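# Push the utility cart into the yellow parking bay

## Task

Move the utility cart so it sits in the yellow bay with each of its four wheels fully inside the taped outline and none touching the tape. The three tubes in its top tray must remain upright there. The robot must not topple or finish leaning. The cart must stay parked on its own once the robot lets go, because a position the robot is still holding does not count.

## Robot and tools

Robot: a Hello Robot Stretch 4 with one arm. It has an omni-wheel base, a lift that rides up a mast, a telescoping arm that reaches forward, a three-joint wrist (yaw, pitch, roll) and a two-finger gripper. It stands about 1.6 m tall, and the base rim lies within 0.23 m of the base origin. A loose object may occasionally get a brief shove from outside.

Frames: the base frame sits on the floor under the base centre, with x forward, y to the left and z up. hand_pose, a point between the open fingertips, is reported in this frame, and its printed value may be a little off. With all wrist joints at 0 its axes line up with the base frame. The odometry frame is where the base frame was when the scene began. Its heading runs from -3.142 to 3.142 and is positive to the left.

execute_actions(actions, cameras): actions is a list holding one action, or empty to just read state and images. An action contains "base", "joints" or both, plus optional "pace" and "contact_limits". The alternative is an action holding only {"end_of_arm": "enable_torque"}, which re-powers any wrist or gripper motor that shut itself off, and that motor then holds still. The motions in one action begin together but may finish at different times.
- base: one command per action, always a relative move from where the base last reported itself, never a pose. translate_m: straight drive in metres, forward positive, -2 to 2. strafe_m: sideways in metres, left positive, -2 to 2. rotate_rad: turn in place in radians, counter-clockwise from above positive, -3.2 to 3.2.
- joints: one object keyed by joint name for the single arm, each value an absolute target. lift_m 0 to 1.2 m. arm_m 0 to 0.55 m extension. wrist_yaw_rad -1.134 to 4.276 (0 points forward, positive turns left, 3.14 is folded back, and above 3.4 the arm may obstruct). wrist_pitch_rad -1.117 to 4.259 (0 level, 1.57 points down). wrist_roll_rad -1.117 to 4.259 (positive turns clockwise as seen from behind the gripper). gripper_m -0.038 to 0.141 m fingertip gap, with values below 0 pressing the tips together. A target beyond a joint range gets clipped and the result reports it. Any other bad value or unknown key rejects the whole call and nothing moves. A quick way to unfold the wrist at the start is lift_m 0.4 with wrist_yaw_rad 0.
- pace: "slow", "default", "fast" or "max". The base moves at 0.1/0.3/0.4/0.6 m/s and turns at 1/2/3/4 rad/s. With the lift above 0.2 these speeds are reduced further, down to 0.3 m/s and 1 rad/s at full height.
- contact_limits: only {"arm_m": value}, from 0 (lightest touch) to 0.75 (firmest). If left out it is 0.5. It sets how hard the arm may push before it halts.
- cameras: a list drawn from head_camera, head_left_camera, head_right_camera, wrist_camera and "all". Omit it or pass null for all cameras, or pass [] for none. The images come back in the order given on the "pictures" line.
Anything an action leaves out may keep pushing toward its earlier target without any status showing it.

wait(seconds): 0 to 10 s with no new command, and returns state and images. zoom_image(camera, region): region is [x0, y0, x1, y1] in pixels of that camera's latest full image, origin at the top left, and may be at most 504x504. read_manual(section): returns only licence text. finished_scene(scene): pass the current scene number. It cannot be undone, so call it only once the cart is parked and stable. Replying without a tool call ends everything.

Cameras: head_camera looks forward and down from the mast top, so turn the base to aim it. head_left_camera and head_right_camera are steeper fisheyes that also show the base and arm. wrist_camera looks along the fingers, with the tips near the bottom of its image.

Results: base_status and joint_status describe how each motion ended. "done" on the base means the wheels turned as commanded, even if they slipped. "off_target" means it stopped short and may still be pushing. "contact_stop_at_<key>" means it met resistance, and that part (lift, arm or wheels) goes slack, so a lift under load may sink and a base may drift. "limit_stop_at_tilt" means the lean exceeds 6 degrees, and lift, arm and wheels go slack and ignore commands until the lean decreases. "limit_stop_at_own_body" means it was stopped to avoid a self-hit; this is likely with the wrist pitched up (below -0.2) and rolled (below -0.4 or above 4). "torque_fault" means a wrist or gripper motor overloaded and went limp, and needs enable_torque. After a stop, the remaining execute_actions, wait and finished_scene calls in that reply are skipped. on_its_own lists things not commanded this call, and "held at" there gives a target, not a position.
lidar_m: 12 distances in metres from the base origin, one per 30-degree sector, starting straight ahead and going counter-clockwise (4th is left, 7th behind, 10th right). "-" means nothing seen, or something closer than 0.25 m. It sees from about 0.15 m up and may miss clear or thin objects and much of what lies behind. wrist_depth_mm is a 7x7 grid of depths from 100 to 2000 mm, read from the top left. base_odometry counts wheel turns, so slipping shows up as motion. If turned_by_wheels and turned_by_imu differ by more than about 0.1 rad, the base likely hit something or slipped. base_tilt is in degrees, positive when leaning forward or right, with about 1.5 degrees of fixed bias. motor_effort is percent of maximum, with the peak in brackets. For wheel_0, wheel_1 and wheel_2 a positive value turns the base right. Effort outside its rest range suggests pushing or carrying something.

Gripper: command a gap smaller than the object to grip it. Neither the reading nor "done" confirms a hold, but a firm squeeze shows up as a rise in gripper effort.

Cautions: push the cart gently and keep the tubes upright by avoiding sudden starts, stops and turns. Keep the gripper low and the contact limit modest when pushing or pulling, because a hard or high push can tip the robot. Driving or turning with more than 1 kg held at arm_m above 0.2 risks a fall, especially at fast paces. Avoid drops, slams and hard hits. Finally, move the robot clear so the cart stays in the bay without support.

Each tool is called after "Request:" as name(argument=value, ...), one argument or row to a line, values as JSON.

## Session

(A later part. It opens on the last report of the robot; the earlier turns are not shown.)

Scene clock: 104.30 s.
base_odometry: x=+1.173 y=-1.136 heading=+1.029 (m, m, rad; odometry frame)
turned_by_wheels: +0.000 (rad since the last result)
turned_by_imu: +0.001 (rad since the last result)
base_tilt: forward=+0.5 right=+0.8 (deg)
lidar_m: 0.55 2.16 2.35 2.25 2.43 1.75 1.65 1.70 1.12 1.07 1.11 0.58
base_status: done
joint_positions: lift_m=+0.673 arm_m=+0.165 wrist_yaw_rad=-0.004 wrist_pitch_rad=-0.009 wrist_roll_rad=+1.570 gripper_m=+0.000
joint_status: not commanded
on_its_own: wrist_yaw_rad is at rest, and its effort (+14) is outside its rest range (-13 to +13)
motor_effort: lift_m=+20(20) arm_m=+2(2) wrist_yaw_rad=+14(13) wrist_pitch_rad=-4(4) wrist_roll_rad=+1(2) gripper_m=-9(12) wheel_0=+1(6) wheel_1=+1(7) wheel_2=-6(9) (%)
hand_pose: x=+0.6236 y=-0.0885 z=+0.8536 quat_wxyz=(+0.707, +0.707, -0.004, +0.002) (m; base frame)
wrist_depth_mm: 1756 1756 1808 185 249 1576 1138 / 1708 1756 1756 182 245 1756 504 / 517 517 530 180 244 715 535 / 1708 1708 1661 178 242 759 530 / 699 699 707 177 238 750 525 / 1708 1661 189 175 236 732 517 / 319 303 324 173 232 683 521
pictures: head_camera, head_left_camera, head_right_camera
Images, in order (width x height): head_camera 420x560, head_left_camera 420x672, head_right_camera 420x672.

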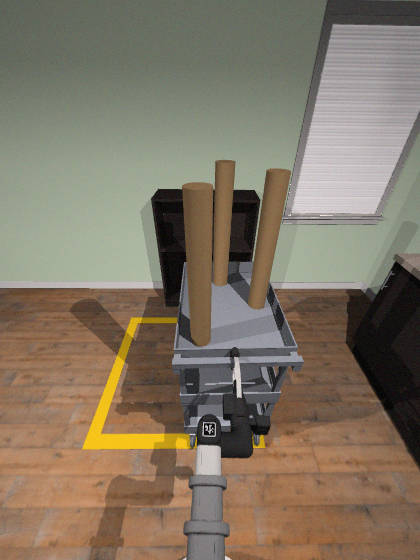

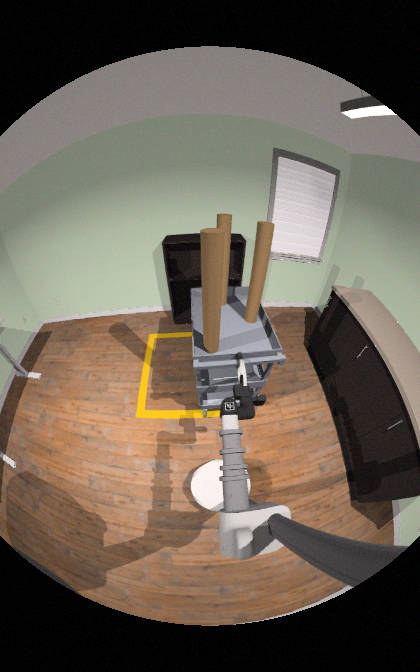

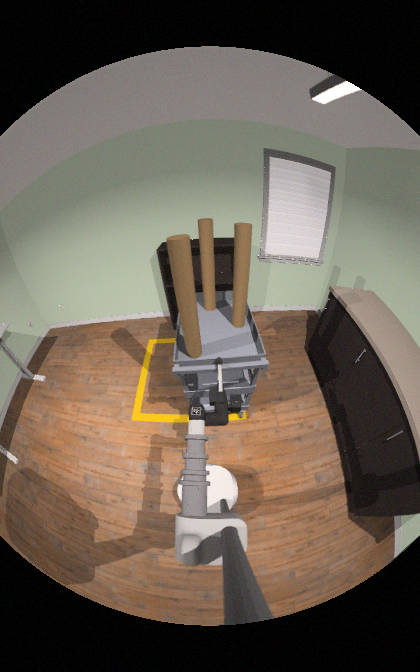

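Request:
execute_actions(
  actions=[
    {"base":{"translate_m":0.2},"pace":"slow"},
  ],
  cameras=[],
)

Request:
execute_actions(
  actions=[
    {"joints":{"gripper_m":0.07}},
  ],
  cameras=[],
)

Request:
execute_actions(
  actions=[
    {"joints":{"arm_m":0.005}},
  ],
  cameras=[],
)

Request:
execute_actions(
  actions=[
    {"base":{"strafe_m":0.8},"joints":{"gripper_m":0.14},"pace":"fast"},
  ],
  cameras=[],
)

Request:
execute_actions(
  actions=[
    {"base":{"translate_m":1.1},"joints":{"lift_m":0.3},"pace":"fast"},
  ],
  cameras=["head_right_camera"],
)

Request:
execute_actions(
  actions=[
    {"base":{"rotate_rad":-1.595}},
  ],
)

Scene clock: 115.57 s.
base_odometry: x=+1.276 y=-0.965 heading=+1.029 (m, m, rad; odometry frame)
turned_by_wheels: +0.000 (rad since the last result)
turned_by_imu: +0.002 (rad since the last result)
base_tilt: forward=+0.4 right=+0.8 (deg)
lidar_m: 0.56 1.64 2.35 2.24 2.35 1.95 1.85 1.91 1.12 1.07 1.12 0.59
base_status: done
joint_positions: lift_m=+0.673 arm_m=+0.165 wrist_yaw_rad=-0.004 wrist_pitch_rad=-0.009 wrist_roll_rad=+1.570 gripper_m=+0.000
joint_status: not commanded
motor_effort: lift_m=+20(20) arm_m=+2(2) wrist_yaw_rad=+13(15) wrist_pitch_rad=-4(4) wrist_roll_rad=+1(1) gripper_m=-9(11) wheel_0=+0(3) wheel_1=+3(5) wheel_2=-6(13) (%)
hand_pose: x=+0.6236 y=-0.0885 z=+0.8536 quat_wxyz=(+0.707, +0.707, -0.004, +0.002) (m; base frame)
wrist_depth_mm: 1537 1537 1576 174 236 1576 1205 / 1499 1499 1576 174 236 1576 508 / 517 521 517 174 236 741 530 / 1499 1499 1464 174 236 759 525 / 1430 1464 715 174 237 750 521 / 1464 1464 189 174 236 750 517 / 314 304 319 174 236 647 512
pictures: none
No camera images: the call's "cameras" was empty. Leave "cameras" out to get every camera's image.

Scene clock: 117.07 s.
base_odometry: x=+1.276 y=-0.965 heading=+1.029 (m, m, rad; odometry frame)
turned_by_wheels: +0.000 (rad since the last result)
turned_by_imu: +0.001 (rad since the last result)
base_tilt: forward=+0.5 right=+0.8 (deg)
lidar_m: 0.55 1.64 2.35 2.25 2.34 1.97 1.85 1.92 1.13 1.07 1.12 0.60
base_status: not commanded
joint_positions: lift_m=+0.673 arm_m=+0.165 wrist_yaw_rad=-0.003 wrist_pitch_rad=-0.007 wrist_roll_rad=+1.570 gripper_m=+0.070
joint_status: all done
motor_effort: lift_m=+20(20) arm_m=+2(2) wrist_yaw_rad=+12(14) wrist_pitch_rad=-9(10) wrist_roll_rad=+1(1) gripper_m=+2(6) wheel_0=+0(0) wheel_1=+3(3) wheel_2=-6(6) (%)
hand_pose: x=+0.6237 y=-0.0884 z=+0.8531 quat_wxyz=(+0.707, +0.707, -0.004, +0.001) (m; base frame)
wrist_depth_mm: 1499 1499 1576 179 241 1537 1160 / 1499 1464 1537 179 241 1576 496 / 517 521 521 180 241 750 535 / 1499 1464 1464 180 242 741 525 / 1499 1464 741 180 241 741 521 / 1464 1499 191 180 241 732 521 / 317 307 319 150 241 676 508
pictures: none
No camera images: the call's "cameras" was empty. Leave "cameras" out to get every camera's image.

Scene clock: 118.60 s.
base_odometry: x=+1.276 y=-0.965 heading=+1.029 (m, m, rad; odometry frame)
turned_by_wheels: +0.000 (rad since the last result)
turned_by_imu: +0.001 (rad since the last result)
base_tilt: forward=+0.4 right=+0.8 (deg)
lidar_m: 0.56 1.65 2.36 2.25 2.35 1.97 1.85 1.92 1.14 1.07 1.13 0.60
base_status: not commanded
joint_positions: lift_m=+0.673 arm_m=+0.006 wrist_yaw_rad=+0.000 wrist_pitch_rad=-0.008 wrist_roll_rad=+1.570 gripper_m=+0.070
joint_status: all done
motor_effort: lift_m=+19(20) arm_m=-5(4) wrist_yaw_rad=-2(11) wrist_pitch_rad=-7(16) wrist_roll_rad=+1(0) gripper_m=-2(2) wheel_0=+0(0) wheel_1=+3(3) wheel_2=-3(6) (%)
hand_pose: x=+0.4652 y=-0.0874 z=+0.8534 quat_wxyz=(+0.707, +0.707, -0.003, +0.003) (m; base frame)
wrist_depth_mm: 1618 1661 1661 338 1708 1618 1182 / 1708 1661 1708 397 427 597 410 / 668 676 676 399 1025 768 535 / 1661 1661 1618 397 1618 768 525 / 1661 1661 1661 399 1025 750 525 / 469 473 198 397 216 741 517 / 1618 462 469 151 1397 647 469
pictures: none
No camera images: the call's "cameras" was empty. Leave "cameras" out to get every camera's image.

Scene clock: 121.80 s.
base_odometry: x=+0.590 y=-0.552 heading=+1.029 (m, m, rad; odometry frame)
turned_by_wheels: +0.000 (rad since the last result)
turned_by_imu: +0.001 (rad since the last result)
base_tilt: forward=+0.5 right=+0.7 (deg)
lidar_m: 1.61 1.92 1.52 1.43 1.48 2.00 1.88 1.94 1.97 1.86 0.89 0.94
base_status: done
joint_positions: lift_m=+0.673 arm_m=+0.006 wrist_yaw_rad=+0.000 wrist_pitch_rad=-0.008 wrist_roll_rad=+1.570 gripper_m=+0.140
joint_status: all done
motor_effort: lift_m=+19(19) arm_m=-5(5) wrist_yaw_rad=+3(2) wrist_pitch_rad=-7(7) wrist_roll_rad=+1(1) gripper_m=-1(2) wheel_0=+0(12) wheel_1=-1(12) wheel_2=+0(3) (%)
hand_pose: x=+0.4652 y=-0.0874 z=+0.8534 quat_wxyz=(+0.707, +0.707, -0.003, +0.003) (m; base frame)
wrist_depth_mm: 1661 1661 1708 1576 1618 1499 1160 / 1618 1618 1618 1661 1618 1537 1205 / 1618 1618 1708 1618 1576 1464 1205 / 1618 1618 1661 1618 1618 1661 1182 / 1618 1618 1618 1661 1576 1661 1182 / 1618 198 1618 1618 218 1499 1160 / 1618 1576 1618 147 1708 1430 1160
pictures: none
No camera images: the call's "cameras" was empty. Leave "cameras" out to get every camera's image.

Scene clock: 125.87 s.
base_odometry: x=+1.157 y=+0.390 heading=+1.029 (m, m, rad; odometry frame)
turned_by_wheels: +0.000 (rad since the last result)
turned_by_imu: +0.004 (rad since the last result)
base_tilt: forward=+0.5 right=+0.8 (deg)
lidar_m: 0.75 0.79 1.06 1.50 1.52 2.12 3.01 3.09 0.68 0.67 0.68 0.57
base_status: done
joint_positions: lift_m=+0.300 arm_m=+0.006 wrist_yaw_rad=+0.000 wrist_pitch_rad=-0.008 wrist_roll_rad=+1.570 gripper_m=+0.140
joint_status: all done
motor_effort: lift_m=+17(18) arm_m=-5(5) wrist_yaw_rad=+3(3) wrist_pitch_rad=-8(7) wrist_roll_rad=+1(0) gripper_m=-2(4) wheel_0=-1(8) wheel_1=-1(7) wheel_2=+3(12) (%)
hand_pose: x=+0.4652 y=-0.0874 z=+0.4806 quat_wxyz=(+0.707, +0.707, -0.003, +0.003) (m; base frame)
wrist_depth_mm: 449 439 433 421 415 407 399 / 535 544 544 544 549 544 549 / 530 539 544 544 544 549 549 / 530 535 535 544 544 544 544 / 521 530 535 539 544 539 544 / 521 199 525 535 218 549 544 / 517 521 525 148 539 539 535
pictures: head_right_camera
Images, in order (width x height): head_right_camera 420x672.

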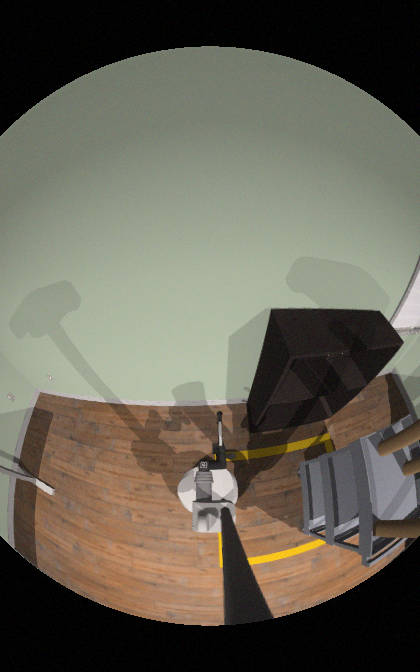

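Scene clock: 127.93 s.
base_odometry: x=+1.157 y=+0.390 heading=-0.565 (m, m, rad; odometry frame)
turned_by_wheels: -1.595 (rad since the last result)
turned_by_imu: -1.569 (rad since the last result)
base_tilt: forward=+0.5 right=+0.8 (deg)
lidar_m: 0.66 0.69 0.58 0.75 0.77 1.00 1.50 1.51 1.99 2.99 3.06 0.68
base_status: done
joint_positions: lift_m=+0.300 arm_m=+0.006 wrist_yaw_rad=+0.000 wrist_pitch_rad=-0.008 wrist_roll_rad=+1.570 gripper_m=+0.140
joint_status: not commanded
motor_effort: lift_m=+17(17) arm_m=-5(5) wrist_yaw_rad=+1(3) wrist_pitch_rad=-7(7) wrist_roll_rad=+1(0) gripper_m=+0(0) wheel_0=+2(7) wheel_1=+1(8) wheel_2=+2(6) (%)
hand_pose: x=+0.4652 y=-0.0874 z=+0.4806 quat_wxyz=(+0.707, +0.707, -0.003, +0.003) (m; base frame)
wrist_depth_mm: 439 661 1661 445 1756 634 459 / 439 661 1708 442 1708 676 459 / 436 668 1661 442 1661 661 452 / 439 683 1661 445 1661 654 455 / 449 640 - 442 1708 640 449 / 449 198 439 442 218 449 449 / 455 - - 147 1708 449 449
pictures: head_camera, head_left_camera, head_right_camera, wrist_camera
Images, in order (width x height): head_camera 420x560, head_left_camera 420x672, head_right_camera 420x672, wrist_camera 616x392.

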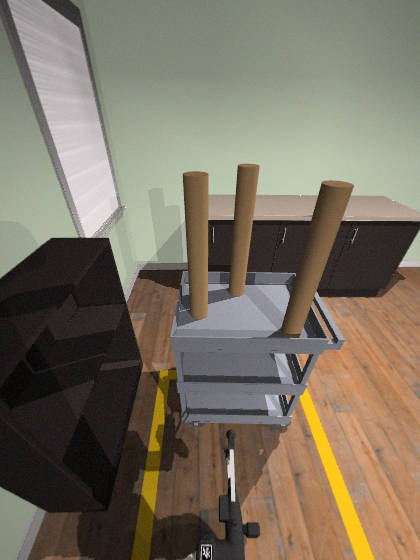

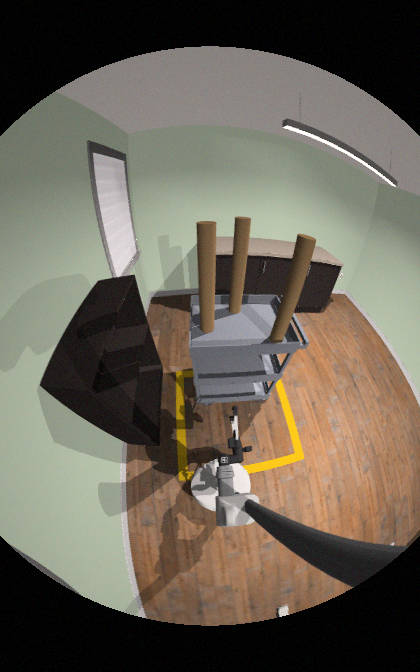

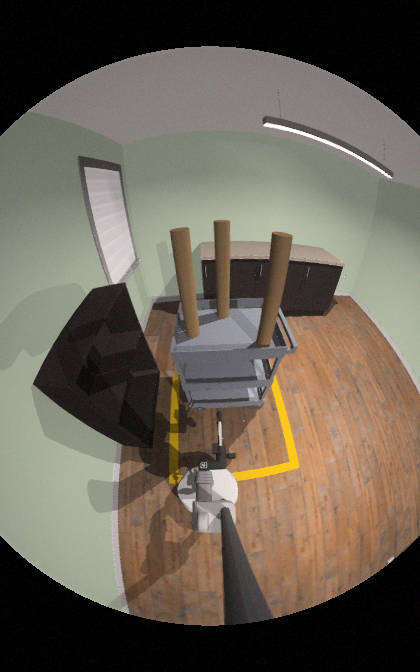

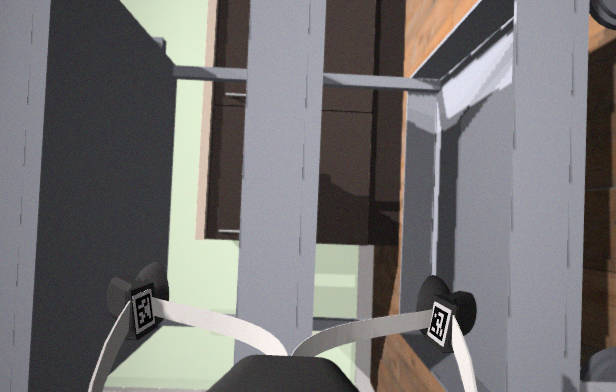

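Request:
execute_actions(
  actions=[
    {"base":{"strafe_m":-0.09},"joints":{"lift_m":0.323,"arm_m":0.19}},
  ],
  cameras=["wrist_camera"],
)

Request:
execute_actions(
  actions=[
    {"base":{"translate_m":0.065},"pace":"slow"},
  ],
  cameras=["wrist_camera","head_camera"],
)

Scene clock: 134.20 s.
base_odometry: x=+1.109 y=+0.314 heading=-0.565 (m, m, rad; odometry frame)
turned_by_wheels: +0.000 (rad since the last result)
turned_by_imu: +0.002 (rad since the last result)
base_tilt: forward=+0.6 right=+0.7 (deg)
lidar_m: 0.66 0.69 0.65 0.84 0.87 1.17 1.50 1.50 1.99 2.89 2.97 0.71
base_status: done
joint_positions: lift_m=+0.323 arm_m=+0.189 wrist_yaw_rad=+0.000 wrist_pitch_rad=-0.008 wrist_roll_rad=+1.570 gripper_m=+0.140
joint_status: all done
motor_effort: lift_m=+21(23) arm_m=+5(5) wrist_yaw_rad=+1(3) wrist_pitch_rad=-7(7) wrist_roll_rad=+2(1) gripper_m=+2(2) wheel_0=+0(8) wheel_1=+0(8) wheel_2=+0(1) (%)
hand_pose: x=+0.6485 y=-0.0874 z=+0.5033 quat_wxyz=(+0.707, +0.707, -0.003, +0.003) (m; base frame)
wrist_depth_mm: 402 - 1499 264 1537 1042 455 / 404 609 683 262 1430 661 496 / 404 615 1499 262 1537 715 492 / 410 634 1499 260 1499 683 488 / 413 597 1430 260 1537 691 484 / 418 198 259 259 219 603 477 / 418 661 - 147 1756 597 473
pictures: wrist_camera
Images, in order (width x height): wrist_camera 616x392.

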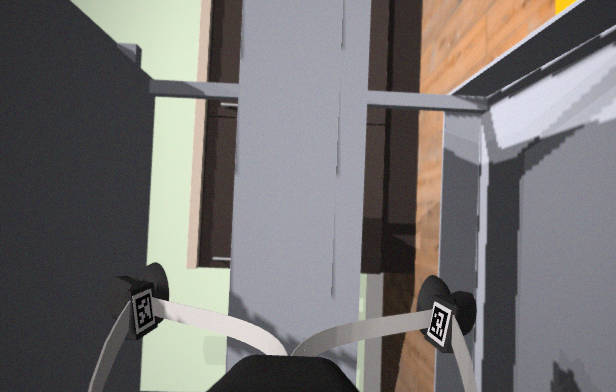

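Scene clock: 136.10 s.
base_odometry: x=+1.164 y=+0.280 heading=-0.565 (m, m, rad; odometry frame)
turned_by_wheels: +0.000 (rad since the last result)
turned_by_imu: +0.001 (rad since the last result)
base_tilt: forward=+0.5 right=+0.7 (deg)
lidar_m: 0.60 0.64 0.62 0.85 0.87 1.18 1.58 1.56 2.08 2.88 2.96 0.64
base_status: done
joint_positions: lift_m=+0.323 arm_m=+0.189 wrist_yaw_rad=+0.000 wrist_pitch_rad=-0.008 wrist_roll_rad=+1.570 gripper_m=+0.140
joint_status: not commanded
motor_effort: lift_m=+21(21) arm_m=+5(5) wrist_yaw_rad=+2(1) wrist_pitch_rad=-6(7) wrist_roll_rad=+1(1) gripper_m=-1(1) wheel_0=+1(5) wheel_1=+2(5) wheel_2=-3(7) (%)
hand_pose: x=+0.6485 y=-0.0874 z=+0.5033 quat_wxyz=(+0.707, +0.707, -0.003, +0.003) (m; base frame)
wrist_depth_mm: 397 - 1464 197 1464 1042 459 / 402 609 196 197 627 634 496 / 407 621 195 196 1397 654 492 / 410 627 194 196 1366 654 488 / 415 597 193 195 1308 654 480 / 418 199 193 194 195 603 477 / 421 1921 192 148 1430 597 477
pictures: head_camera, wrist_camera
Images, in order (width x height): head_camera 420x560, wrist_camera 616x392.

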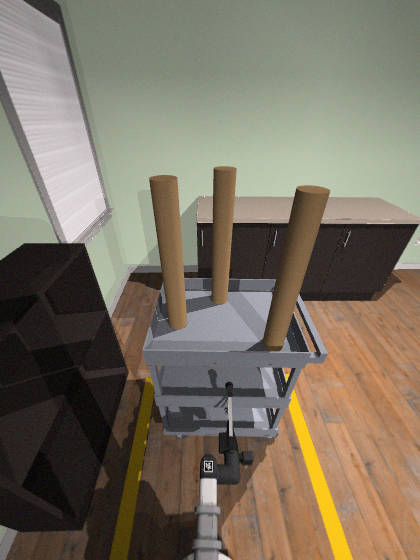

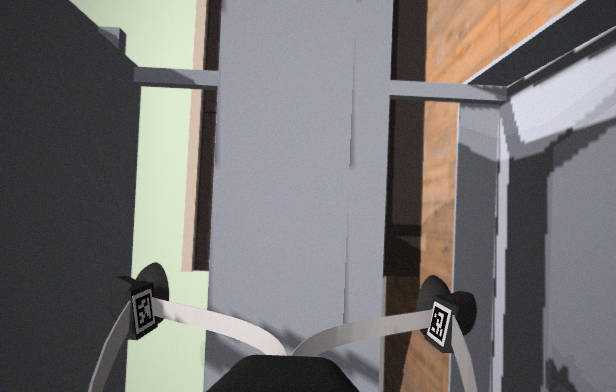

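Request:
execute_actions(
  actions=[
    {"joints":{"gripper_m":0.055}},
  ],
  cameras=["wrist_camera"],
)

Request:
execute_actions(
  actions=[
    {"base":{"translate_m":-0.27},"pace":"slow"},
  ],
)

Scene clock: 140.53 s.
base_odometry: x=+1.164 y=+0.280 heading=-0.565 (m, m, rad; odometry frame)
turned_by_wheels: +0.000 (rad since the last result)
turned_by_imu: +0.002 (rad since the last result)
base_tilt: forward=+0.5 right=+0.8 (deg)
lidar_m: 0.60 0.63 0.62 0.84 0.87 1.14 1.56 1.59 2.09 2.89 2.95 0.62
base_status: not commanded
joint_positions: lift_m=+0.323 arm_m=+0.189 wrist_yaw_rad=+0.001 wrist_pitch_rad=+0.001 wrist_roll_rad=+1.570 gripper_m=+0.055
joint_status: all done
on_its_own: wrist_pitch_rad is at rest, and its effort (-32) is outside its rest range (-23 to +23)
motor_effort: lift_m=+21(21) arm_m=+3(5) wrist_yaw_rad=-5(1) wrist_pitch_rad=-32(33) wrist_roll_rad=+1(0) gripper_m=-19(19) wheel_0=+1(1) wheel_1=+2(2) wheel_2=-1(3) (%)
hand_pose: x=+0.6490 y=-0.0870 z=+0.5007 quat_wxyz=(+0.707, +0.707, +0.001, +0.000) (m; base frame)
wrist_depth_mm: 413 - 190 191 1499 991 433 / 415 615 189 190 634 634 480 / 421 - 189 191 1430 661 477 / 424 - 189 190 1430 654 477 / 430 1921 188 189 1397 654 469 / 433 549 187 189 190 647 462 / 436 1921 186 188 1366 580 462
pictures: wrist_camera
Images, in order (width x height): wrist_camera 616x392.

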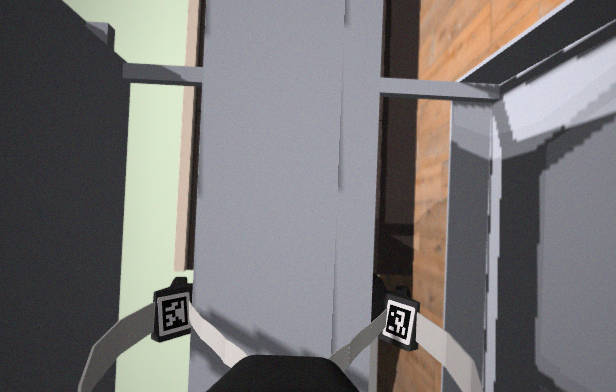

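Scene clock: 144.53 s.
base_odometry: x=+0.936 y=+0.424 heading=-0.565 (m, m, rad; odometry frame)
turned_by_wheels: +0.000 (rad since the last result)
turned_by_imu: +0.002 (rad since the last result)
base_tilt: forward=+0.5 right=+0.6 (deg)
lidar_m: 0.59 0.63 0.77 0.82 0.87 1.13 1.26 1.29 1.71 2.91 2.98 0.62
base_status: done
joint_positions: lift_m=+0.323 arm_m=+0.190 wrist_yaw_rad=+0.004 wrist_pitch_rad=+0.001 wrist_roll_rad=+1.569 gripper_m=+0.055
joint_status: not commanded
on_its_own: wrist_pitch_rad is at rest, and its effort (-31) is outside its rest range (-23 to +23)
motor_effort: lift_m=+21(21) arm_m=+2(3) wrist_yaw_rad=-10(11) wrist_pitch_rad=-31(33) wrist_roll_rad=+3(4) gripper_m=-16(19) wheel_0=+0(6) wheel_1=-1(5) wheel_2=+6(11) (%)
hand_pose: x=+0.6494 y=-0.0863 z=+0.5008 quat_wxyz=(+0.708, +0.707, +0.002, +0.001) (m; base frame)
wrist_depth_mm: 410 - 187 188 1397 1008 439 / 415 603 187 188 1336 634 480 / 418 - 187 188 1430 647 477 / 424 - 187 188 1430 654 473 / 430 - 187 188 1397 661 462 / 433 549 186 187 190 654 466 / 439 - 186 187 1366 585 459
pictures: head_camera, head_left_camera, head_right_camera, wrist_camera
Images, in order (width x height): head_camera 420x560, head_left_camera 420x672, head_right_camera 420x672, wrist_camera 616x392.

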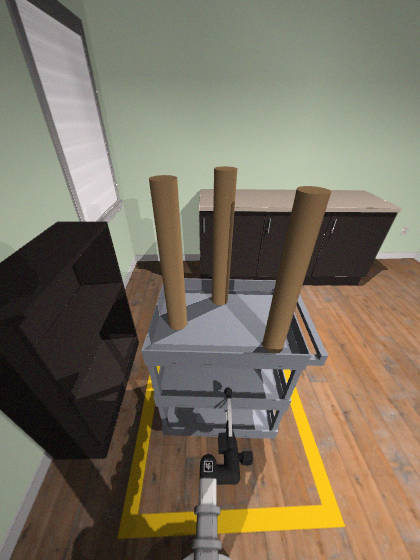

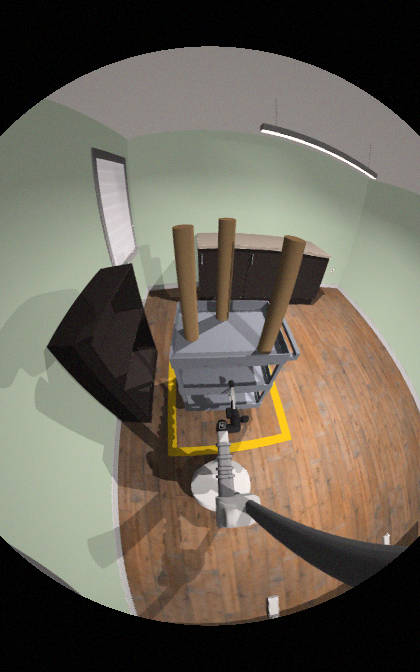

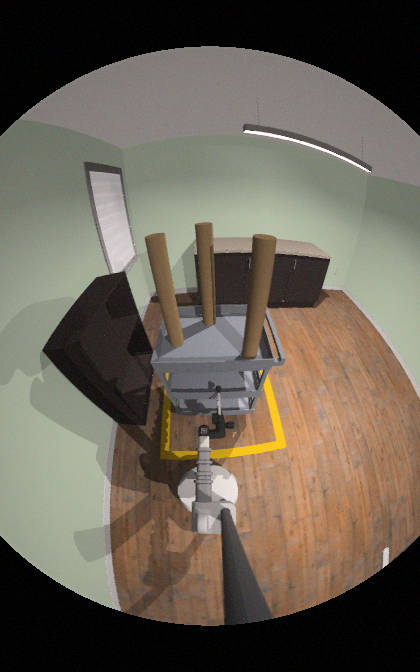

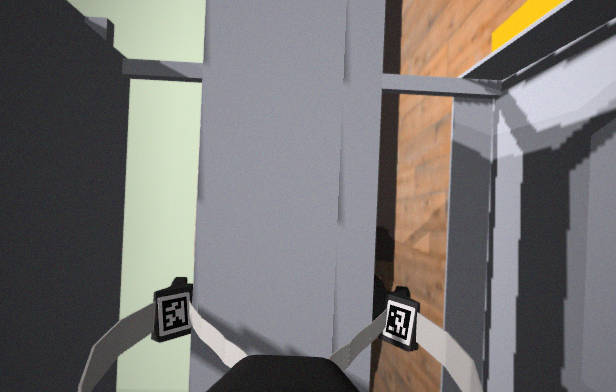

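Request:
execute_actions(
  actions=[
    {"joints":{"gripper_m":0.14}},
  ],
  cameras=[],
)

Request:
execute_actions(
  actions=[
    {"joints":{"arm_m":0.03}},
  ],
  cameras=["head_camera"],
)

Request:
zoom_image(
  camera="head_camera",
  region=[110,340,360,540],
)

Scene clock: 149.80 s.
base_odometry: x=+0.936 y=+0.424 heading=-0.565 (m, m, rad; odometry frame)
turned_by_wheels: +0.000 (rad since the last result)
turned_by_imu: +0.002 (rad since the last result)
base_tilt: forward=+0.4 right=+0.8 (deg)
lidar_m: 0.60 0.62 0.79 0.84 0.86 1.15 1.27 1.28 1.71 2.91 2.99 0.63
base_status: not commanded
joint_positions: lift_m=+0.323 arm_m=+0.190 wrist_yaw_rad=+0.000 wrist_pitch_rad=-0.008 wrist_roll_rad=+1.570 gripper_m=+0.140
joint_status: all done
motor_effort: lift_m=+21(21) arm_m=+2(2) wrist_yaw_rad=+1(9) wrist_pitch_rad=-8(32) wrist_roll_rad=+0(3) gripper_m=-2(17) wheel_0=+1(1) wheel_1=+0(1) wheel_2=+2(6) (%)
hand_pose: x=+0.6491 y=-0.0874 z=+0.5032 quat_wxyz=(+0.707, +0.707, -0.003, +0.003) (m; base frame)
wrist_depth_mm: 402 - 192 193 1464 1025 459 / 404 609 191 193 634 627 496 / 404 627 191 192 1397 647 496 / 413 634 191 193 1366 654 488 / 413 603 190 192 1308 647 484 / 418 199 190 191 193 603 477 / 424 - 189 147 1430 597 473
pictures: none
No camera images: the call's "cameras" was empty. Leave "cameras" out to get every camera's image.

Scene clock: 151.33 s.
base_odometry: x=+0.936 y=+0.424 heading=-0.565 (m, m, rad; odometry frame)
turned_by_wheels: +0.000 (rad since the last result)
turned_by_imu: +0.001 (rad since the last result)
base_tilt: forward=+0.5 right=+0.8 (deg)
lidar_m: 0.59 0.63 0.77 0.83 0.85 1.14 1.27 1.30 1.71 2.91 2.98 0.63
base_status: not commanded
joint_positions: lift_m=+0.323 arm_m=+0.031 wrist_yaw_rad=+0.000 wrist_pitch_rad=-0.008 wrist_roll_rad=+1.570 gripper_m=+0.140
joint_status: all done
motor_effort: lift_m=+21(21) arm_m=-5(6) wrist_yaw_rad=+2(1) wrist_pitch_rad=-7(8) wrist_roll_rad=-1(0) gripper_m=-2(2) wheel_0=+2(1) wheel_1=+0(0) wheel_2=+3(3) (%)
hand_pose: x=+0.4902 y=-0.0874 z=+0.5033 quat_wxyz=(+0.707, +0.707, -0.003, +0.003) (m; base frame)
wrist_depth_mm: 397 - 1863 353 1618 389 377 / 402 609 1808 355 1756 676 508 / 402 615 1863 351 1863 715 508 / 410 627 1863 351 1863 699 496 / 410 591 - 349 1808 699 496 / 415 198 - 347 218 609 488 / 421 661 - 147 798 609 488
pictures: head_camera
Images, in order (width x height): head_camera 420x560.

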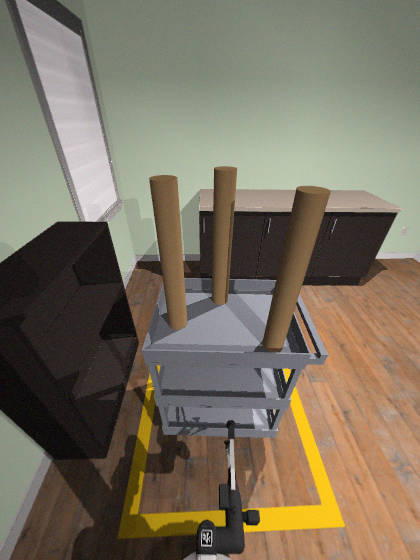

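Region (110, 340, 360, 540) of head_camera's 420x560 image, scaled by 2.016, with more detail than that image has; it fills the top 403 rows of this view, and the rest is white.

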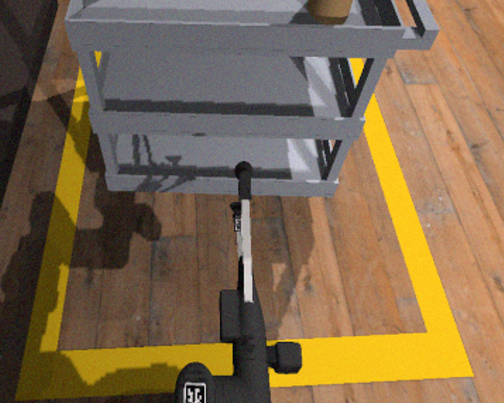

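Request:
finished_scene(
  scene=2,
)

The scene is finished: the task was done.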